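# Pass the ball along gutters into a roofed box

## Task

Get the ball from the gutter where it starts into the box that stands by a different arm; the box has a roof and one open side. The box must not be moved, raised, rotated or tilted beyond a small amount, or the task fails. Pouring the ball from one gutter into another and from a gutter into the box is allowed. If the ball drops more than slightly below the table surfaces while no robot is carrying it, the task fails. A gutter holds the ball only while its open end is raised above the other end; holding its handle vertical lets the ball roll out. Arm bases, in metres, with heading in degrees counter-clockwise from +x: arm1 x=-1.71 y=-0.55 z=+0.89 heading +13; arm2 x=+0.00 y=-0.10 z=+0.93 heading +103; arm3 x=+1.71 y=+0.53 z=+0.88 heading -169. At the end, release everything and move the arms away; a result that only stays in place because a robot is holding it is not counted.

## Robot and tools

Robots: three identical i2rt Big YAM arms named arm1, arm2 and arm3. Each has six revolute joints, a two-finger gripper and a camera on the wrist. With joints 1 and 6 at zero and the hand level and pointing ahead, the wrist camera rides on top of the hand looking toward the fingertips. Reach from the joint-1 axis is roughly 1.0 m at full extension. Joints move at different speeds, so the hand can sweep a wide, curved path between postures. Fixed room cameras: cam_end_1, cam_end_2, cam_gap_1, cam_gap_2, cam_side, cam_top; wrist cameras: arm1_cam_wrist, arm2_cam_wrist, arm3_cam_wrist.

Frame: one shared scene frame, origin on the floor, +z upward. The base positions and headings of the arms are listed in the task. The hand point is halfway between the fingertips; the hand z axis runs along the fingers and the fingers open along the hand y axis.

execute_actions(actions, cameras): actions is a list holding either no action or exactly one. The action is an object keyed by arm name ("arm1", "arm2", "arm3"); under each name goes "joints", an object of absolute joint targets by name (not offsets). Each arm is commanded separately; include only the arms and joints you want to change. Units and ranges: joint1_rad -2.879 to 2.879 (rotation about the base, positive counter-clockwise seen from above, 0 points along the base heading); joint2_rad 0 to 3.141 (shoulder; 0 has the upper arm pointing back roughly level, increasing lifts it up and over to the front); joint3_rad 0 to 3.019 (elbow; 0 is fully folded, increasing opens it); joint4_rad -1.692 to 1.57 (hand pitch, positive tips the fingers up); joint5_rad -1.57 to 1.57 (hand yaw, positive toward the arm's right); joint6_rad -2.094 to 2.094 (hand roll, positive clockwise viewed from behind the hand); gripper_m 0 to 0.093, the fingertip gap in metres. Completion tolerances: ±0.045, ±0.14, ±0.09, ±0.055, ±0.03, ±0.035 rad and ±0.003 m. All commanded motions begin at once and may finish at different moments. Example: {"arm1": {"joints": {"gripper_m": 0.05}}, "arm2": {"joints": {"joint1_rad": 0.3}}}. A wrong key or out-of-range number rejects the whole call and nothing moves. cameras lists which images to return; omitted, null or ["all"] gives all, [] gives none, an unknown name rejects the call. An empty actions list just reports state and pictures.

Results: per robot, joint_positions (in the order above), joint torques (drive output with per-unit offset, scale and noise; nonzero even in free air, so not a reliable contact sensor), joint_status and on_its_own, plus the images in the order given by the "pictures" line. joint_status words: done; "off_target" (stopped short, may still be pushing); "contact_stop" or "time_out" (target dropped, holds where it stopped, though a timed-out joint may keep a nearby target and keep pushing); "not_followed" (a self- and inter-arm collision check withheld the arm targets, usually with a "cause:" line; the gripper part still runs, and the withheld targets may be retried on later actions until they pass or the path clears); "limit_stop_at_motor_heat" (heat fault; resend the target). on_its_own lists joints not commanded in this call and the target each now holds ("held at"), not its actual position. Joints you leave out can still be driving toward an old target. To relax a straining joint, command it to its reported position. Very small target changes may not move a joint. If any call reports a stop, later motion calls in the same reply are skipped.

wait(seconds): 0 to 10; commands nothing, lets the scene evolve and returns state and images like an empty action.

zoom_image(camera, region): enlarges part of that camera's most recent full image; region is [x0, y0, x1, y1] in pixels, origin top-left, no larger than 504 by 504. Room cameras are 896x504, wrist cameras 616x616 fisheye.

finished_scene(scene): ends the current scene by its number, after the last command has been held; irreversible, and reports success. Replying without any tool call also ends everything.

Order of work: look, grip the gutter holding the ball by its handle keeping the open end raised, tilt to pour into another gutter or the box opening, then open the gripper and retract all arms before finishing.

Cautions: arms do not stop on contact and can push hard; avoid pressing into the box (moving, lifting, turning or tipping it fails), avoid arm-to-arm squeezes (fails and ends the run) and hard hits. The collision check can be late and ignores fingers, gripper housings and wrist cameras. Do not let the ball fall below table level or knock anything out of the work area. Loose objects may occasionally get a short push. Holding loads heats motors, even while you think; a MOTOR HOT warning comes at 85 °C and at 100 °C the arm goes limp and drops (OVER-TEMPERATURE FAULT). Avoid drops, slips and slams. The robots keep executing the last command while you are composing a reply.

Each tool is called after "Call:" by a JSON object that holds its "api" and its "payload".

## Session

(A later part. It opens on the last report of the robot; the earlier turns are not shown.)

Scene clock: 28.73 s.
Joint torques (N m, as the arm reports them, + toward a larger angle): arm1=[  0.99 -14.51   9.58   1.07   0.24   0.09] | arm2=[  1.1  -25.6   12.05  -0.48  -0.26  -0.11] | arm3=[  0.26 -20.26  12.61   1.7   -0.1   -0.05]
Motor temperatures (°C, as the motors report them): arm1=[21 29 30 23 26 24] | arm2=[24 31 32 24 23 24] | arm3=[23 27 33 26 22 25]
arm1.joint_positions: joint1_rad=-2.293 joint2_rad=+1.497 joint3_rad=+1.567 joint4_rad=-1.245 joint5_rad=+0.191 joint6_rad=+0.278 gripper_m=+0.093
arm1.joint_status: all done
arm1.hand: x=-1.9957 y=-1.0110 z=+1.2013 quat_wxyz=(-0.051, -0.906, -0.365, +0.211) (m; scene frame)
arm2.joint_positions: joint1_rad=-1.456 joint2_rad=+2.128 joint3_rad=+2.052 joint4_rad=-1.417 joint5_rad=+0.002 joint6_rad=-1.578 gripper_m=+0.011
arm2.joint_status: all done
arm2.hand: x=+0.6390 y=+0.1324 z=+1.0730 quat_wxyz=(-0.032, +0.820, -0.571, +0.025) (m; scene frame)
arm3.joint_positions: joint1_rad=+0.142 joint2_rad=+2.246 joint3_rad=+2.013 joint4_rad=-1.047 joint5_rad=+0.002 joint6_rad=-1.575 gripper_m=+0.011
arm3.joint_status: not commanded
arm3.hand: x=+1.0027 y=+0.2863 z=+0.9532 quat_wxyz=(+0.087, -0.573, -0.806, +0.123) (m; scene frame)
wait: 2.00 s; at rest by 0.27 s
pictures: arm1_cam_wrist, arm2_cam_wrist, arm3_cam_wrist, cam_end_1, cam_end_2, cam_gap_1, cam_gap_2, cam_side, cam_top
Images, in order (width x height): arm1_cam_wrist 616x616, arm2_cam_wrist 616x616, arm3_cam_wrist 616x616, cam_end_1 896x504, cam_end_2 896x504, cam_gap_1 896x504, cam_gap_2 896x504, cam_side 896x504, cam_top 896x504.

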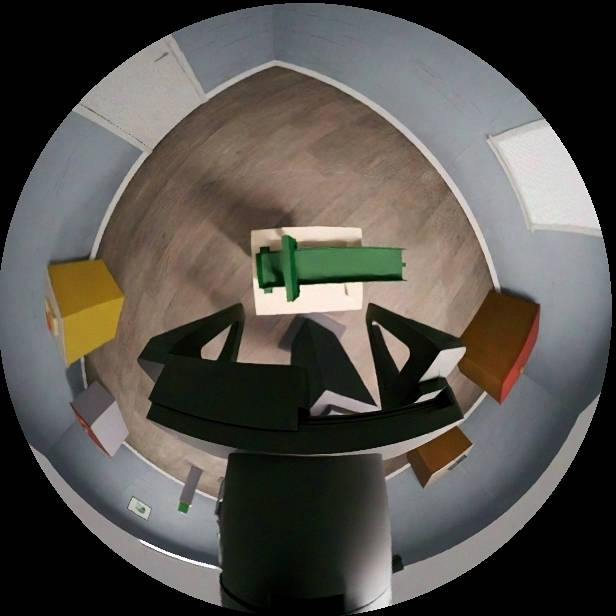

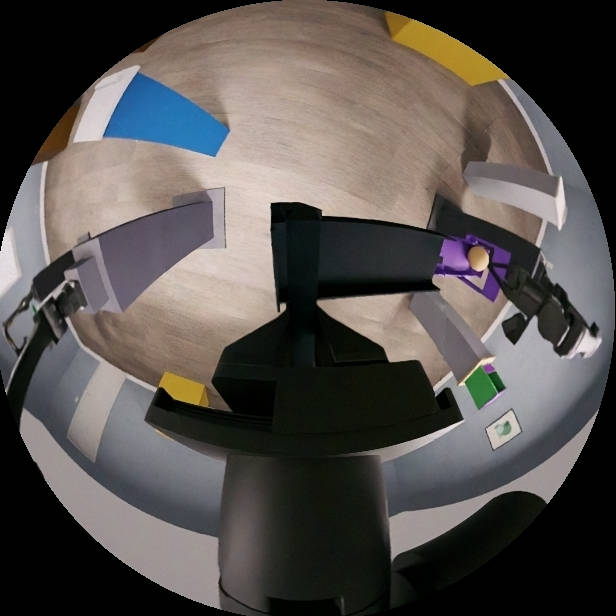

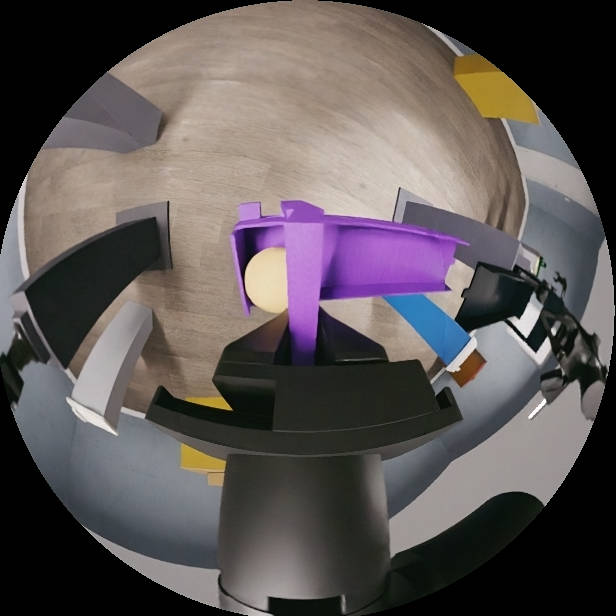

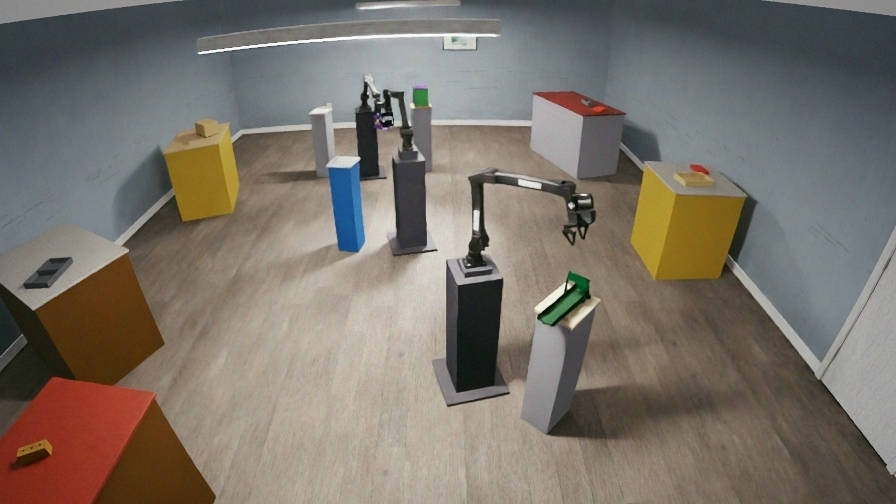

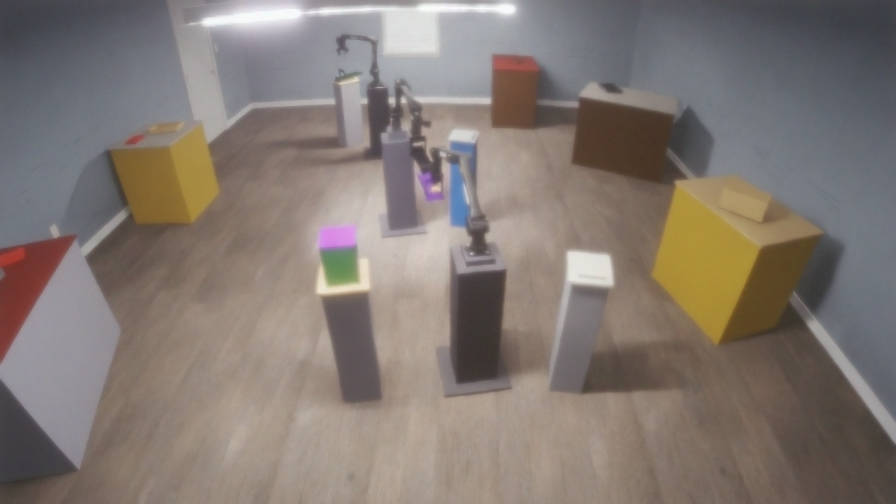

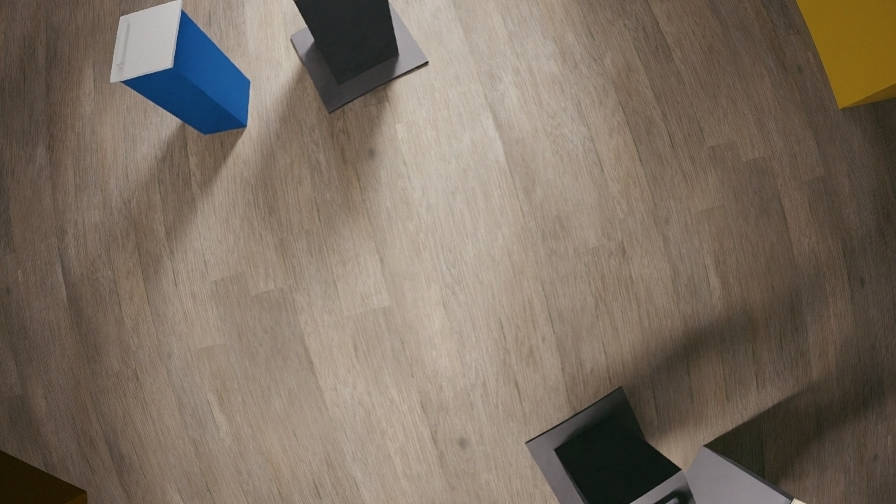

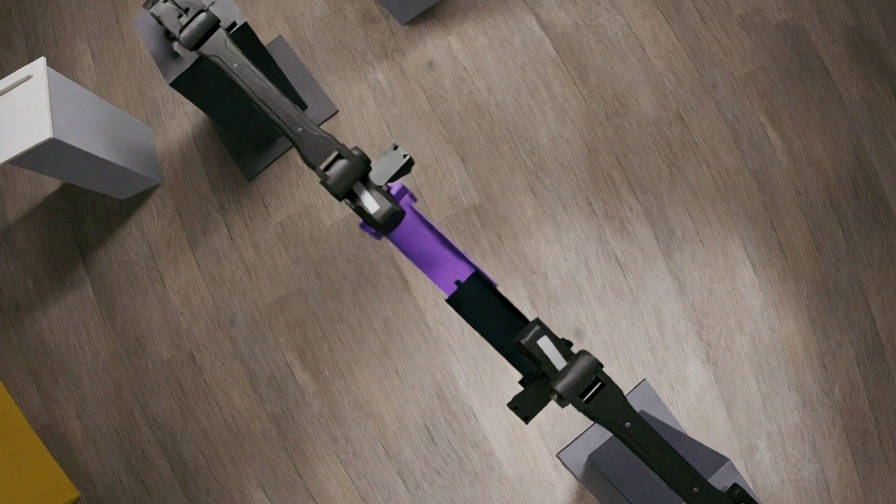

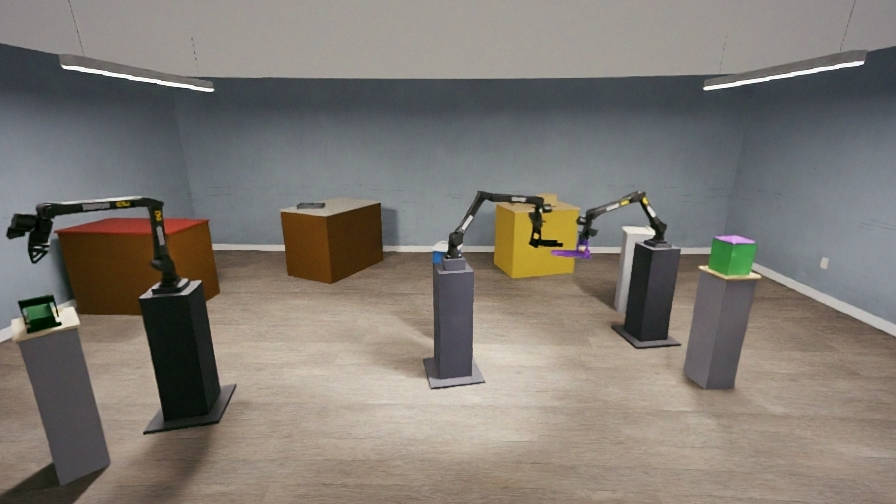

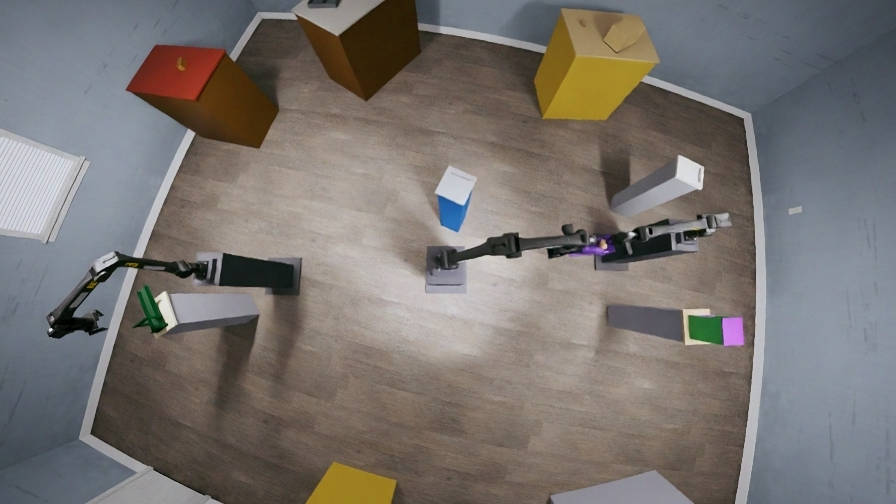

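Call:
{"api": "execute_actions", "payload": {"actions": [{"arm2":{"joints":{"joint2_rad":1.85,"joint1_rad":-1.15}}}], "cameras": []}}

Call:
{"api": "execute_actions", "payload": {"actions": [{"arm2":{"joints":{"joint2_rad":1.4,"joint1_rad":-0.5,"joint3_rad":1.5}},"arm3":{"joints":{"joint2_rad":1.6,"joint3_rad":1.75,"joint4_rad":-0.95}}}], "cameras": []}}

Call:
{"api": "execute_actions", "payload": {"actions": [{"arm2":{"joints":{"joint2_rad":1.45,"joint1_rad":-0.068,"joint3_rad":1.13,"joint4_rad":-0.805,"joint5_rad":0.07,"joint6_rad":-1.235}},"arm3":{"joints":{"joint1_rad":0.7,"joint2_rad":0.75,"joint3_rad":1.0}}}], "cameras": []}}

Call:
{"api": "execute_actions", "payload": {"actions": [{"arm2":{"joints":{"joint2_rad":1.6}},"arm3":{"joints":{"joint1_rad":1.55,"joint2_rad":0.6,"joint4_rad":-1.5}}}], "cameras": ["arm3_cam_wrist","arm2_cam_wrist","cam_end_2","cam_top"]}}

Scene clock: 30.50 s.
Joint torques (N m, as the arm reports them, + toward a larger angle): arm1=[  1.19 -14.53   9.57   1.07   0.24   0.08] | arm2=[  0.67 -22.56  12.27   0.3   -0.05  -0.08] | arm3=[  0.19 -20.26  12.64   1.69  -0.11  -0.05]
Motor temperatures (°C, as the motors report them): arm1=[21 29 30 23 26 24] | arm2=[24 31 32 24 23 24] | arm3=[23 27 33 26 22 25]
arm1.joint_positions: joint1_rad=-2.293 joint2_rad=+1.497 joint3_rad=+1.567 joint4_rad=-1.245 joint5_rad=+0.191 joint6_rad=+0.278 gripper_m=+0.093
arm1.joint_status: not commanded
arm1.hand: x=-1.9957 y=-1.0110 z=+1.2013 quat_wxyz=(-0.051, -0.906, -0.365, +0.211) (m; scene frame)
arm2.joint_positions: joint1_rad=-1.152 joint2_rad=+1.864 joint3_rad=+2.052 joint4_rad=-1.419 joint5_rad=+0.001 joint6_rad=-1.578 gripper_m=+0.011
arm2.joint_status: all done
arm2.hand: x=+0.5190 y=+0.2976 z=+1.2441 quat_wxyz=(-0.152, +0.885, -0.434, +0.078) (m; scene frame)
arm3.joint_positions: joint1_rad=+0.142 joint2_rad=+2.246 joint3_rad=+2.013 joint4_rad=-1.047 joint5_rad=+0.002 joint6_rad=-1.575 gripper_m=+0.011
arm3.joint_status: not commanded
arm3.hand: x=+1.0027 y=+0.2863 z=+0.9532 quat_wxyz=(+0.087, -0.573, -0.806, +0.123) (m; scene frame)
pictures: none
No camera images: the call's "cameras" was empty. Leave "cameras" out to get every camera's image.

Scene clock: 32.27 s.
Joint torques (N m, as the arm reports them, + toward a larger angle): arm1=[  1.23 -14.36   9.59   1.05   0.23   0.08] | arm2=[ -0.08 -13.91  10.65   0.31  -0.04  -0.12] | arm3=[  0.15 -13.58  10.41   2.66  -0.08  -0.02]
Motor temperatures (°C, as the motors report them): arm1=[21 29 30 23 26 24] | arm2=[24 31 32 24 23 24] | arm3=[23 27 33 26 22 25]
arm1.joint_positions: joint1_rad=-2.293 joint2_rad=+1.497 joint3_rad=+1.567 joint4_rad=-1.245 joint5_rad=+0.191 joint6_rad=+0.278 gripper_m=+0.093
arm1.joint_status: not commanded
arm1.hand: x=-1.9957 y=-1.0110 z=+1.2013 quat_wxyz=(-0.051, -0.906, -0.365, +0.211) (m; scene frame)
arm2.joint_positions: joint1_rad=-0.500 joint2_rad=+1.407 joint3_rad=+1.491 joint4_rad=-1.423 joint5_rad=-0.001 joint6_rad=-1.578 gripper_m=+0.011
arm2.joint_status: all done
arm2.hand: x=+0.1221 y=+0.3494 z=+1.2373 quat_wxyz=(-0.115, +0.985, -0.129, +0.017) (m; scene frame)
arm3.joint_positions: joint1_rad=+0.142 joint2_rad=+1.633 joint3_rad=+1.724 joint4_rad=-0.966 joint5_rad=+0.002 joint6_rad=-1.575 gripper_m=+0.011
arm3.joint_status: all done
arm3.hand: x=+1.1024 y=+0.3216 z=+1.2422 quat_wxyz=(+0.201, -0.544, -0.764, +0.282) (m; scene frame)
pictures: none
No camera images: the call's "cameras" was empty. Leave "cameras" out to get every camera's image.

Scene clock: 33.73 s.
Joint torques (N m, as the arm reports them, + toward a larger angle): arm1=[  1.33 -14.43   9.56   1.07   0.22   0.08] | arm2=[ -0.74 -16.97  10.98   2.15   0.04   0.14] | arm3=[ 0.63 -0.61  9.92  2.69  0.12  0.01]
Motor temperatures (°C, as the motors report them): arm1=[21 29 30 23 26 24] | arm2=[24 31 32 24 23 24] | arm3=[23 27 33 26 22 25]
arm1.joint_positions: joint1_rad=-2.293 joint2_rad=+1.497 joint3_rad=+1.567 joint4_rad=-1.245 joint5_rad=+0.191 joint6_rad=+0.278 gripper_m=+0.093
arm1.joint_status: not commanded
arm1.hand: x=-1.9957 y=-1.0110 z=+1.2013 quat_wxyz=(-0.051, -0.906, -0.365, +0.211) (m; scene frame)
arm2.joint_positions: joint1_rad=-0.059 joint2_rad=+1.476 joint3_rad=+1.112 joint4_rad=-0.834 joint5_rad=+0.068 joint6_rad=-1.249 gripper_m=+0.011
arm2.joint_status: all done
arm2.hand: x=-0.0746 y=+0.3968 z=+1.0782 quat_wxyz=(-0.188, +0.979, -0.079, -0.011) (m; scene frame)
arm3.joint_positions: joint1_rad=+0.701 joint2_rad=+0.756 joint3_rad=+0.982 joint4_rad=-0.962 joint5_rad=-0.003 joint6_rad=-1.578 gripper_m=+0.011
arm3.joint_status: all done
arm3.hand: x=+1.4999 y=+0.2630 z=+1.2489 quat_wxyz=(+0.139, -0.300, -0.861, +0.387) (m; scene frame)
pictures: none
No camera images: the call's "cameras" was empty. Leave "cameras" out to get every camera's image.

Scene clock: 35.13 s.
Joint torques (N m, as the arm reports them, + toward a larger angle): arm1=[  1.19 -14.39   9.56   1.02   0.23   0.08] | arm2=[ -0.8  -18.    10.     1.6    0.07   0.14] | arm3=[ 1.46  1.83  9.33  1.7  -0.06 -0.01]
Motor temperatures (°C, as the motors report them): arm1=[21 29 30 23 26 24] | arm2=[24 31 32 24 23 24] | arm3=[23 27 33 26 22 25]
arm1.joint_positions: joint1_rad=-2.293 joint2_rad=+1.497 joint3_rad=+1.567 joint4_rad=-1.245 joint5_rad=+0.191 joint6_rad=+0.278 gripper_m=+0.093
arm1.joint_status: not commanded
arm1.hand: x=-1.9957 y=-1.0110 z=+1.2013 quat_wxyz=(-0.051, -0.906, -0.365, +0.211) (m; scene frame)
arm2.joint_positions: joint1_rad=-0.059 joint2_rad=+1.629 joint3_rad=+1.112 joint4_rad=-0.827 joint5_rad=+0.068 joint6_rad=-1.249 gripper_m=+0.011
arm2.joint_status: all done
arm2.hand: x=-0.0741 y=+0.3956 z=+1.0051 quat_wxyz=(-0.118, +0.990, -0.078, +0.007) (m; scene frame)
arm3.joint_positions: joint1_rad=+1.540 joint2_rad=+0.605 joint3_rad=+0.980 joint4_rad=-1.501 joint5_rad=+0.001 joint6_rad=-1.578 gripper_m=+0.011
arm3.joint_status: all done
arm3.hand: x=+1.7507 y=+0.3252 z=+1.2054 quat_wxyz=(-0.011, +0.082, -0.971, +0.223) (m; scene frame)
pictures: arm2_cam_wrist, arm3_cam_wrist, cam_end_2, cam_top
Images, in order (width x height): arm2_cam_wrist 616x616, arm3_cam_wrist 616x616, cam_end_2 896x504, cam_top 896x504.

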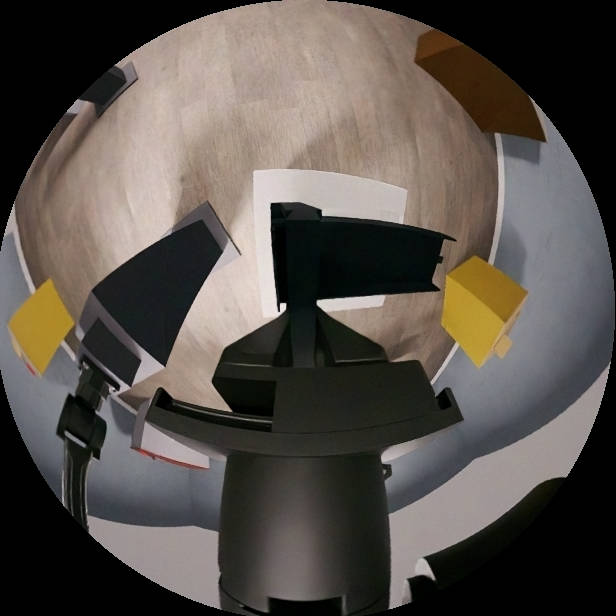

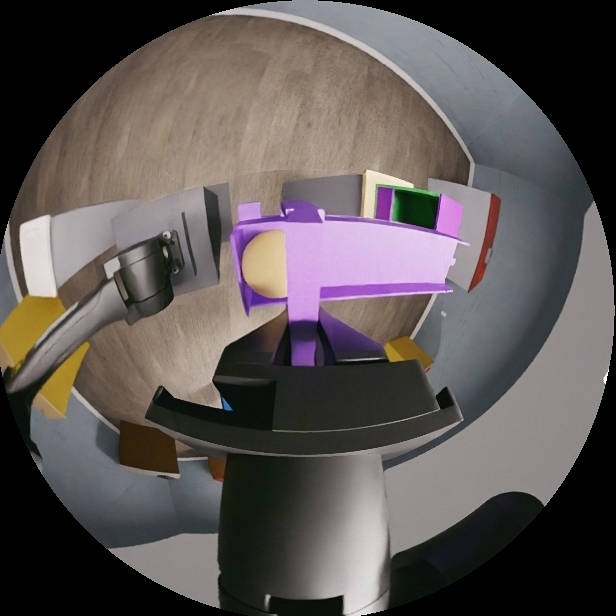

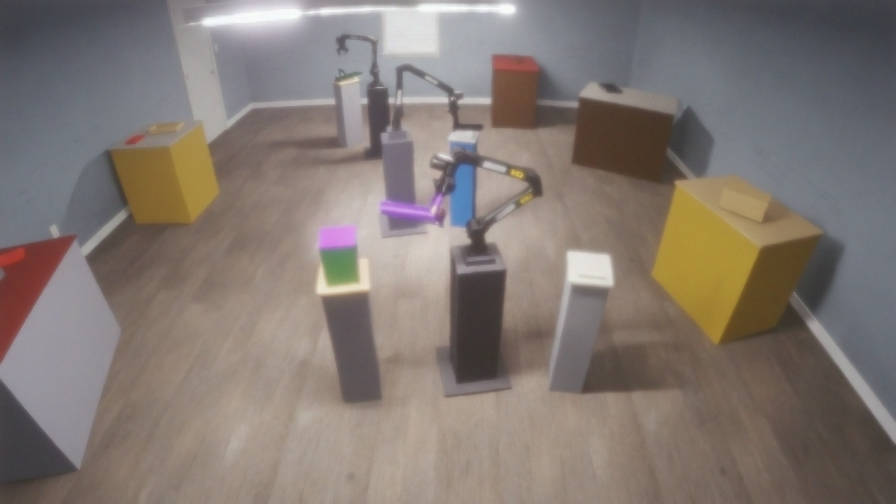

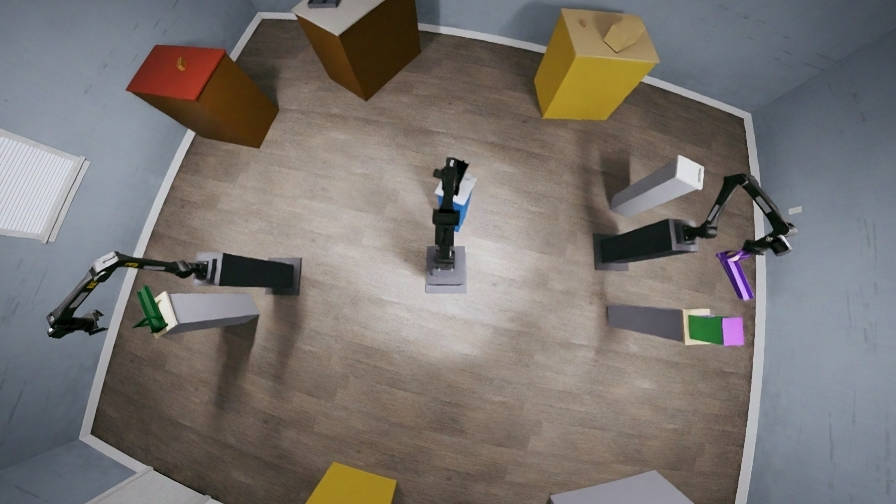

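Call:
{"api": "execute_actions", "payload": {"actions": [{"arm2":{"joints":{"joint2_rad":1.64,"joint1_rad":-0.085}},"arm3":{"joints":{"joint1_rad":1.65,"joint3_rad":0.84,"joint2_rad":0.7,"joint4_rad":-1.14}}}], "cameras": []}}

Call:
{"api": "execute_actions", "payload": {"actions": [{"arm3":{"joints":{"joint2_rad":0.945}}}], "cameras": ["arm3_cam_wrist","cam_end_2","cam_side"]}}

Scene clock: 36.40 s.
Joint torques (N m, as the arm reports them, + toward a larger angle): arm1=[  1.3  -14.31   9.55   1.07   0.22   0.08] | arm2=[ -0.73 -15.92  10.09   1.51   0.08   0.13] | arm3=[ 1.36 -0.22 10.73  2.67 -0.07 -0.01]
Motor temperatures (°C, as the motors report them): arm1=[21 29 30 23 26 24] | arm2=[24 31 32 24 23 24] | arm3=[23 27 33 26 22 25]
arm1.joint_positions: joint1_rad=-2.293 joint2_rad=+1.497 joint3_rad=+1.567 joint4_rad=-1.245 joint5_rad=+0.191 joint6_rad=+0.278 gripper_m=+0.093
arm1.joint_status: not commanded
arm1.hand: x=-1.9957 y=-1.0110 z=+1.2013 quat_wxyz=(-0.051, -0.906, -0.365, +0.211) (m; scene frame)
arm2.joint_positions: joint1_rad=-0.072 joint2_rad=+1.640 joint3_rad=+1.112 joint4_rad=-0.827 joint5_rad=+0.068 joint6_rad=-1.249 gripper_m=+0.011
arm2.joint_status: all done
arm2.hand: x=-0.0679 y=+0.3959 z=+1.0002 quat_wxyz=(-0.113, +0.990, -0.084, +0.009) (m; scene frame)
arm3.joint_positions: joint1_rad=+1.643 joint2_rad=+0.712 joint3_rad=+0.807 joint4_rad=-1.162 joint5_rad=+0.001 joint6_rad=-1.578 gripper_m=+0.011
arm3.joint_status: all done
arm3.hand: x=+1.7887 y=+0.2629 z=+1.1360 quat_wxyz=(-0.026, +0.131, -0.959, +0.250) (m; scene frame)
pictures: none
No camera images: the call's "cameras" was empty. Leave "cameras" out to get every camera's image.

Scene clock: 37.50 s.
Joint torques (N m, as the arm reports them, + toward a larger angle): arm1=[  1.17 -14.5    9.59   1.09   0.23   0.08] | arm2=[ -0.56 -15.28  10.04   1.43   0.07   0.14] | arm3=[ 1.25 -3.04 10.32  2.02 -0.07 -0.03]
Motor temperatures (°C, as the motors report them): arm1=[21 29 30 23 26 24] | arm2=[24 31 31 24 23 24] | arm3=[23 26 33 26 22 24]
arm1.joint_positions: joint1_rad=-2.293 joint2_rad=+1.497 joint3_rad=+1.567 joint4_rad=-1.245 joint5_rad=+0.191 joint6_rad=+0.278 gripper_m=+0.093
arm1.joint_status: not commanded
arm1.hand: x=-1.9957 y=-1.0110 z=+1.2013 quat_wxyz=(-0.051, -0.906, -0.365, +0.211) (m; scene frame)
arm2.joint_positions: joint1_rad=-0.072 joint2_rad=+1.640 joint3_rad=+1.112 joint4_rad=-0.827 joint5_rad=+0.068 joint6_rad=-1.249 gripper_m=+0.011
arm2.joint_status: not commanded
arm2.hand: x=-0.0679 y=+0.3959 z=+1.0002 quat_wxyz=(-0.113, +0.990, -0.084, +0.009) (m; scene frame)
arm3.joint_positions: joint1_rad=+1.643 joint2_rad=+0.961 joint3_rad=+0.807 joint4_rad=-1.155 joint5_rad=+0.001 joint6_rad=-1.578 gripper_m=+0.011
arm3.joint_status: all done
arm3.hand: x=+1.7940 y=+0.2401 z=+1.0695 quat_wxyz=(-0.010, +0.133, -0.982, +0.132) (m; scene frame)
pictures: arm3_cam_wrist, cam_end_2, cam_side
Images, in order (width x height): arm3_cam_wrist 616x616, cam_end_2 896x504, cam_side 896x504.

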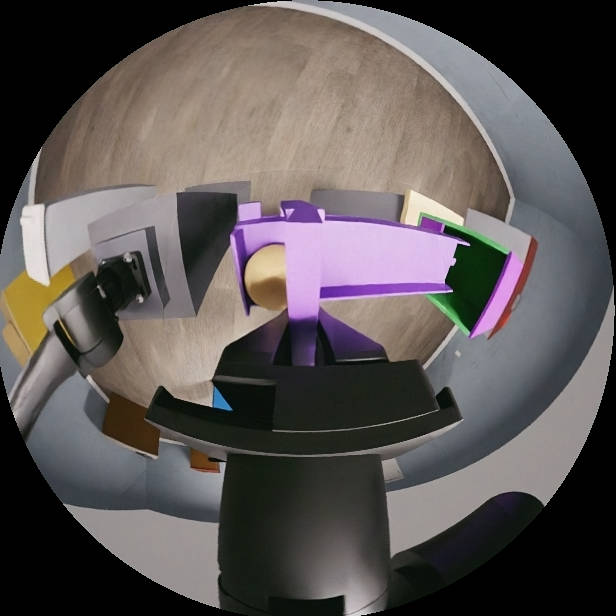

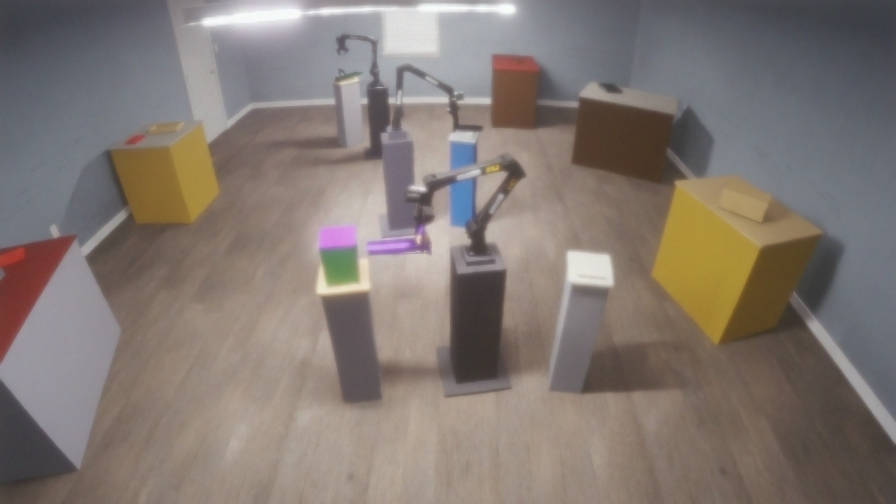

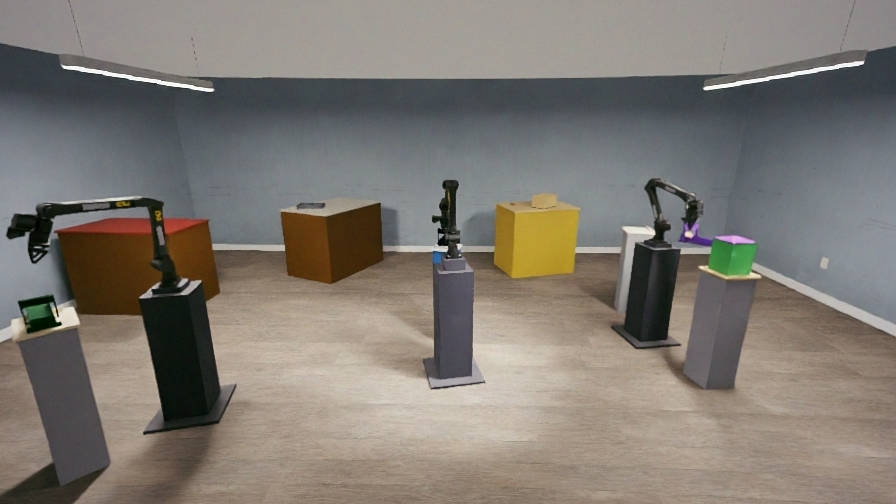

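Call:
{"api": "execute_actions", "payload": {"actions": [{"arm2":{"joints":{"joint2_rad":1.665}},"arm3":{"joints":{"joint2_rad":1.09,"joint3_rad":0.955,"joint4_rad":-1.08,"joint6_rad":-1.46}}}], "cameras": ["arm3_cam_wrist","cam_end_2","cam_end_1"]}}

Call:
{"api": "zoom_image", "payload": {"camera": "arm3_cam_wrist", "region": [340,140,600,400]}}

Call:
{"api": "zoom_image", "payload": {"camera": "cam_end_1", "region": [340,50,460,130]}}

Scene clock: 40.13 s.
Joint torques (N m, as the arm reports them, + toward a larger angle): arm1=[  1.3  -14.36   9.55   1.07   0.24   0.09] | arm2=[ -0.71 -16.59   9.77   1.53   0.04   0.1 ] | arm3=[ 1.18 -4.76 12.68  1.75 -0.07  0.19]
Motor temperatures (°C, as the motors report them): arm1=[21 29 30 23 26 24] | arm2=[24 30 31 25 23 24] | arm3=[23 26 33 26 22 25]
arm1.joint_positions: joint1_rad=-2.293 joint2_rad=+1.497 joint3_rad=+1.567 joint4_rad=-1.245 joint5_rad=+0.191 joint6_rad=+0.278 gripper_m=+0.093
arm1.joint_status: not commanded
arm1.hand: x=-1.9957 y=-1.0110 z=+1.2013 quat_wxyz=(-0.051, -0.906, -0.365, +0.211) (m; scene frame)
arm2.joint_positions: joint1_rad=-0.072 joint2_rad=+1.669 joint3_rad=+1.112 joint4_rad=-0.827 joint5_rad=+0.068 joint6_rad=-1.249 gripper_m=+0.011
arm2.joint_status: all done
arm2.hand: x=-0.0676 y=+0.3939 z=+0.9860 quat_wxyz=(-0.098, +0.992, -0.083, +0.012) (m; scene frame)
arm3.joint_positions: joint1_rad=+1.643 joint2_rad=+1.107 joint3_rad=+0.889 joint4_rad=-1.089 joint5_rad=+0.001 joint6_rad=-1.476 gripper_m=+0.011
arm3.joint_status: all done
arm3.hand: x=+1.8065 y=+0.1931 z=+1.0655 quat_wxyz=(-0.017, +0.083, -0.988, +0.133) (m; scene frame)
pictures: arm3_cam_wrist, cam_end_1, cam_end_2
Images, in order (width x height): arm3_cam_wrist 616x616, cam_end_1 896x504, cam_end_2 896x504.

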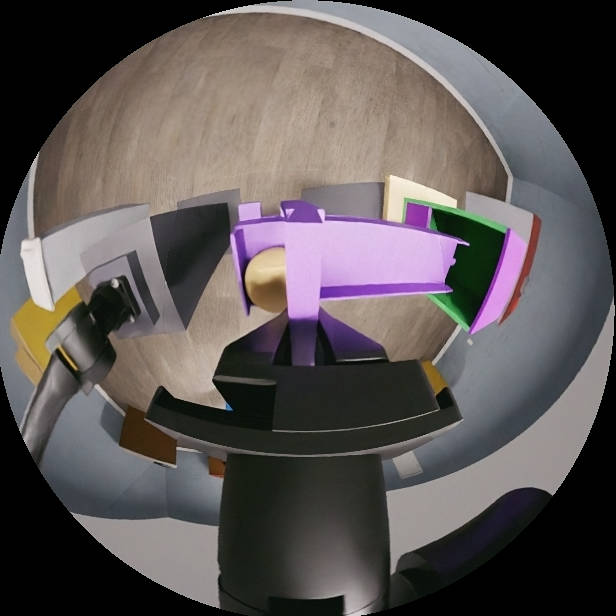

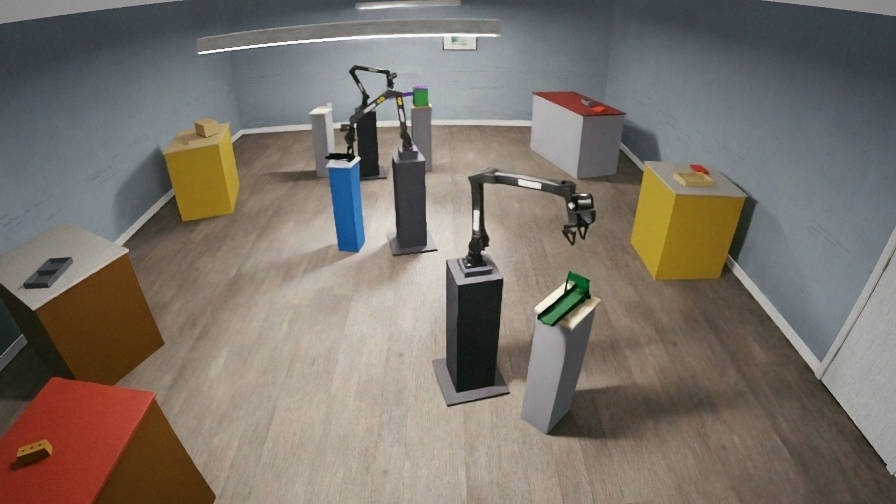

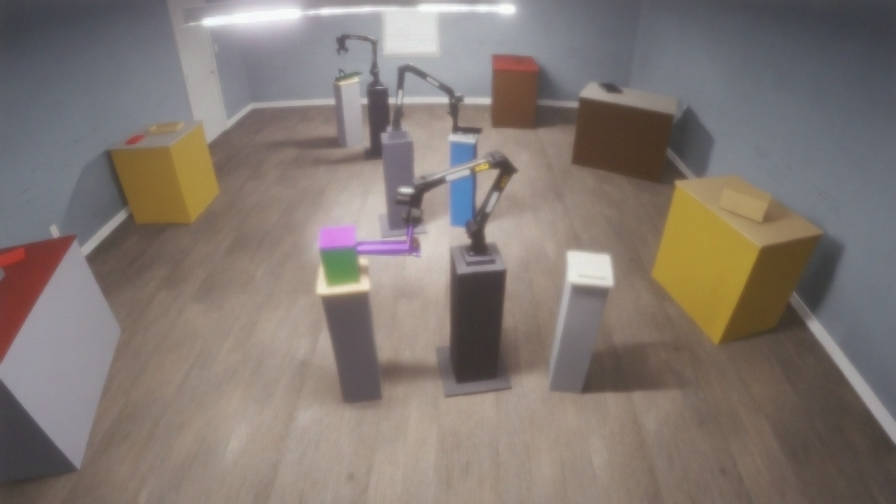

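Region (340, 140, 600, 400) of arm3_cam_wrist's 616x616 image, scaled by 1.938, with more detail than that image has.

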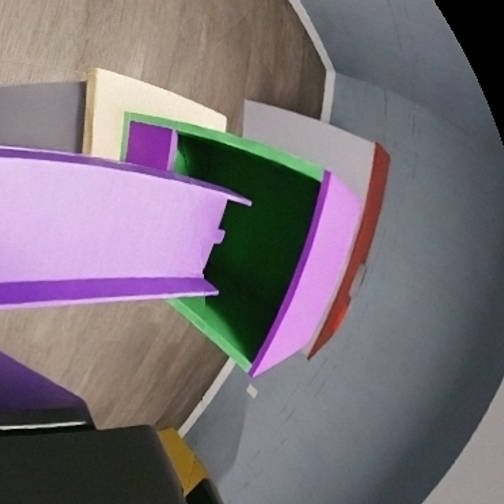

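Region (340, 50, 460, 130) of cam_end_1's 896x504 image, scaled by 4.200, with more detail than that image has.

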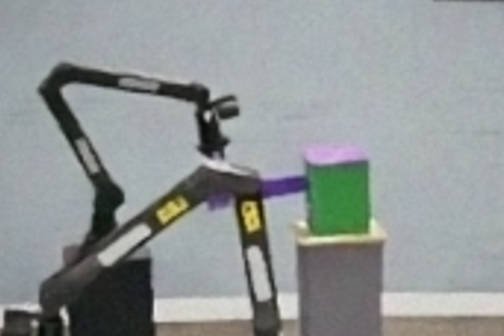

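Call:
{"api": "execute_actions", "payload": {"actions": [{"arm2":{"joints":{"gripper_m":0.093}},"arm3":{"joints":{"joint2_rad":1.225,"joint3_rad":1.065,"joint4_rad":-1.055}}}], "cameras": []}}

Call:
{"api": "execute_actions", "payload": {"actions": [{"arm2":{"joints":{"joint2_rad":1.3}},"arm3":{"joints":{"joint2_rad":1.355,"joint3_rad":1.18}}}], "cameras": ["arm3_cam_wrist","cam_end_2"]}}

Scene clock: 41.17 s.
Joint torques (N m, as the arm reports them, + toward a larger angle): arm1=[  1.12 -14.53   9.6    1.07   0.21   0.09] | arm2=[ -0.57 -16.14   9.87   1.32   0.04   0.13] | arm3=[ 1.22 -6.31 12.17  1.63 -0.06  0.18]
Motor temperatures (°C, as the motors report them): arm1=[21 29 30 23 26 24] | arm2=[24 30 31 25 23 24] | arm3=[23 26 34 26 22 25]
arm1.joint_positions: joint1_rad=-2.293 joint2_rad=+1.497 joint3_rad=+1.567 joint4_rad=-1.245 joint5_rad=+0.191 joint6_rad=+0.278 gripper_m=+0.093
arm1.joint_status: not commanded
arm1.hand: x=-1.9957 y=-1.0110 z=+1.2013 quat_wxyz=(-0.051, -0.906, -0.365, +0.211) (m; scene frame)
arm2.joint_positions: joint1_rad=-0.072 joint2_rad=+1.669 joint3_rad=+1.112 joint4_rad=-0.825 joint5_rad=+0.068 joint6_rad=-1.248 gripper_m=+0.093
arm2.joint_status: all done
arm2.hand: x=-0.0677 y=+0.3946 z=+0.9862 quat_wxyz=(-0.100, +0.991, -0.084, +0.012) (m; scene frame)
arm3.joint_positions: joint1_rad=+1.643 joint2_rad=+1.242 joint3_rad=+1.005 joint4_rad=-1.063 joint5_rad=+0.001 joint6_rad=-1.474 gripper_m=+0.011
arm3.joint_status: all done
arm3.hand: x=+1.8196 y=+0.1444 z=+1.0702 quat_wxyz=(-0.018, +0.082, -0.987, +0.136) (m; scene frame)
pictures: none
No camera images: the call's "cameras" was empty. Leave "cameras" out to get every camera's image.

Scene clock: 42.47 s.
Joint torques (N m, as the arm reports them, + toward a larger angle): arm1=[  1.21 -14.38   9.59   1.09   0.22   0.09] | arm2=[ -0.36 -11.22  11.73   2.1    0.02   0.16] | arm3=[ 1.18 -8.53 12.21  1.6  -0.07  0.18]
Motor temperatures (°C, as the motors report them): arm1=[21 29 30 23 26 24] | arm2=[24 30 31 25 23 24] | arm3=[23 26 34 26 22 25]
arm1.joint_positions: joint1_rad=-2.293 joint2_rad=+1.497 joint3_rad=+1.567 joint4_rad=-1.245 joint5_rad=+0.191 joint6_rad=+0.278 gripper_m=+0.093
arm1.joint_status: not commanded
arm1.hand: x=-1.9957 y=-1.0110 z=+1.2013 quat_wxyz=(-0.051, -0.906, -0.365, +0.211) (m; scene frame)
arm2.joint_positions: joint1_rad=-0.072 joint2_rad=+1.294 joint3_rad=+1.112 joint4_rad=-0.825 joint5_rad=+0.068 joint6_rad=-1.248 gripper_m=+0.093
arm2.joint_status: all done
arm2.hand: x=-0.0673 y=+0.3883 z=+1.1656 quat_wxyz=(-0.278, +0.956, -0.087, -0.033) (m; scene frame)
arm3.joint_positions: joint1_rad=+1.643 joint2_rad=+1.375 joint3_rad=+1.117 joint4_rad=-1.062 joint5_rad=+0.001 joint6_rad=-1.474 gripper_m=+0.011
arm3.joint_status: all done
arm3.hand: x=+1.8310 y=+0.1013 z=+1.0662 quat_wxyz=(-0.016, +0.082, -0.988, +0.127) (m; scene frame)
pictures: arm3_cam_wrist, cam_end_2
Images, in order (width x height): arm3_cam_wrist 616x616, cam_end_2 896x504.

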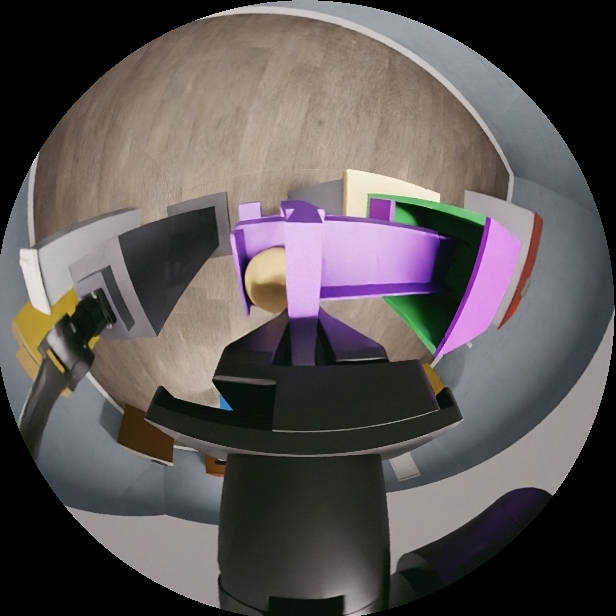

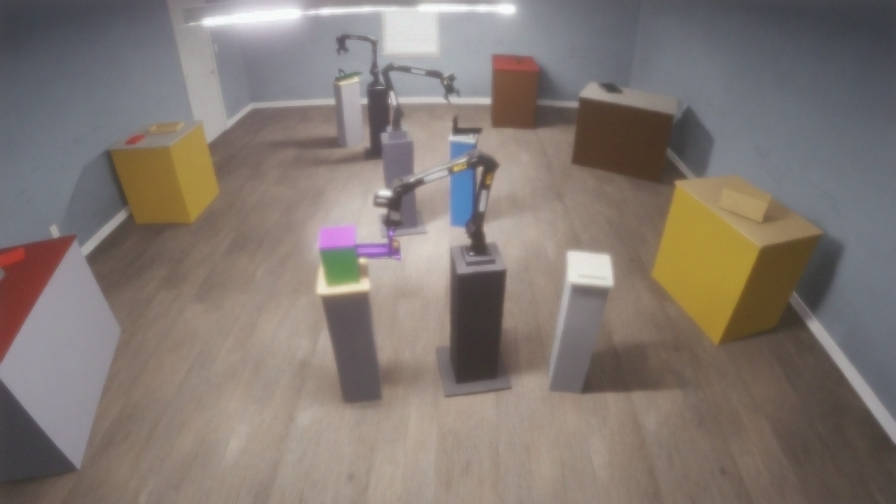

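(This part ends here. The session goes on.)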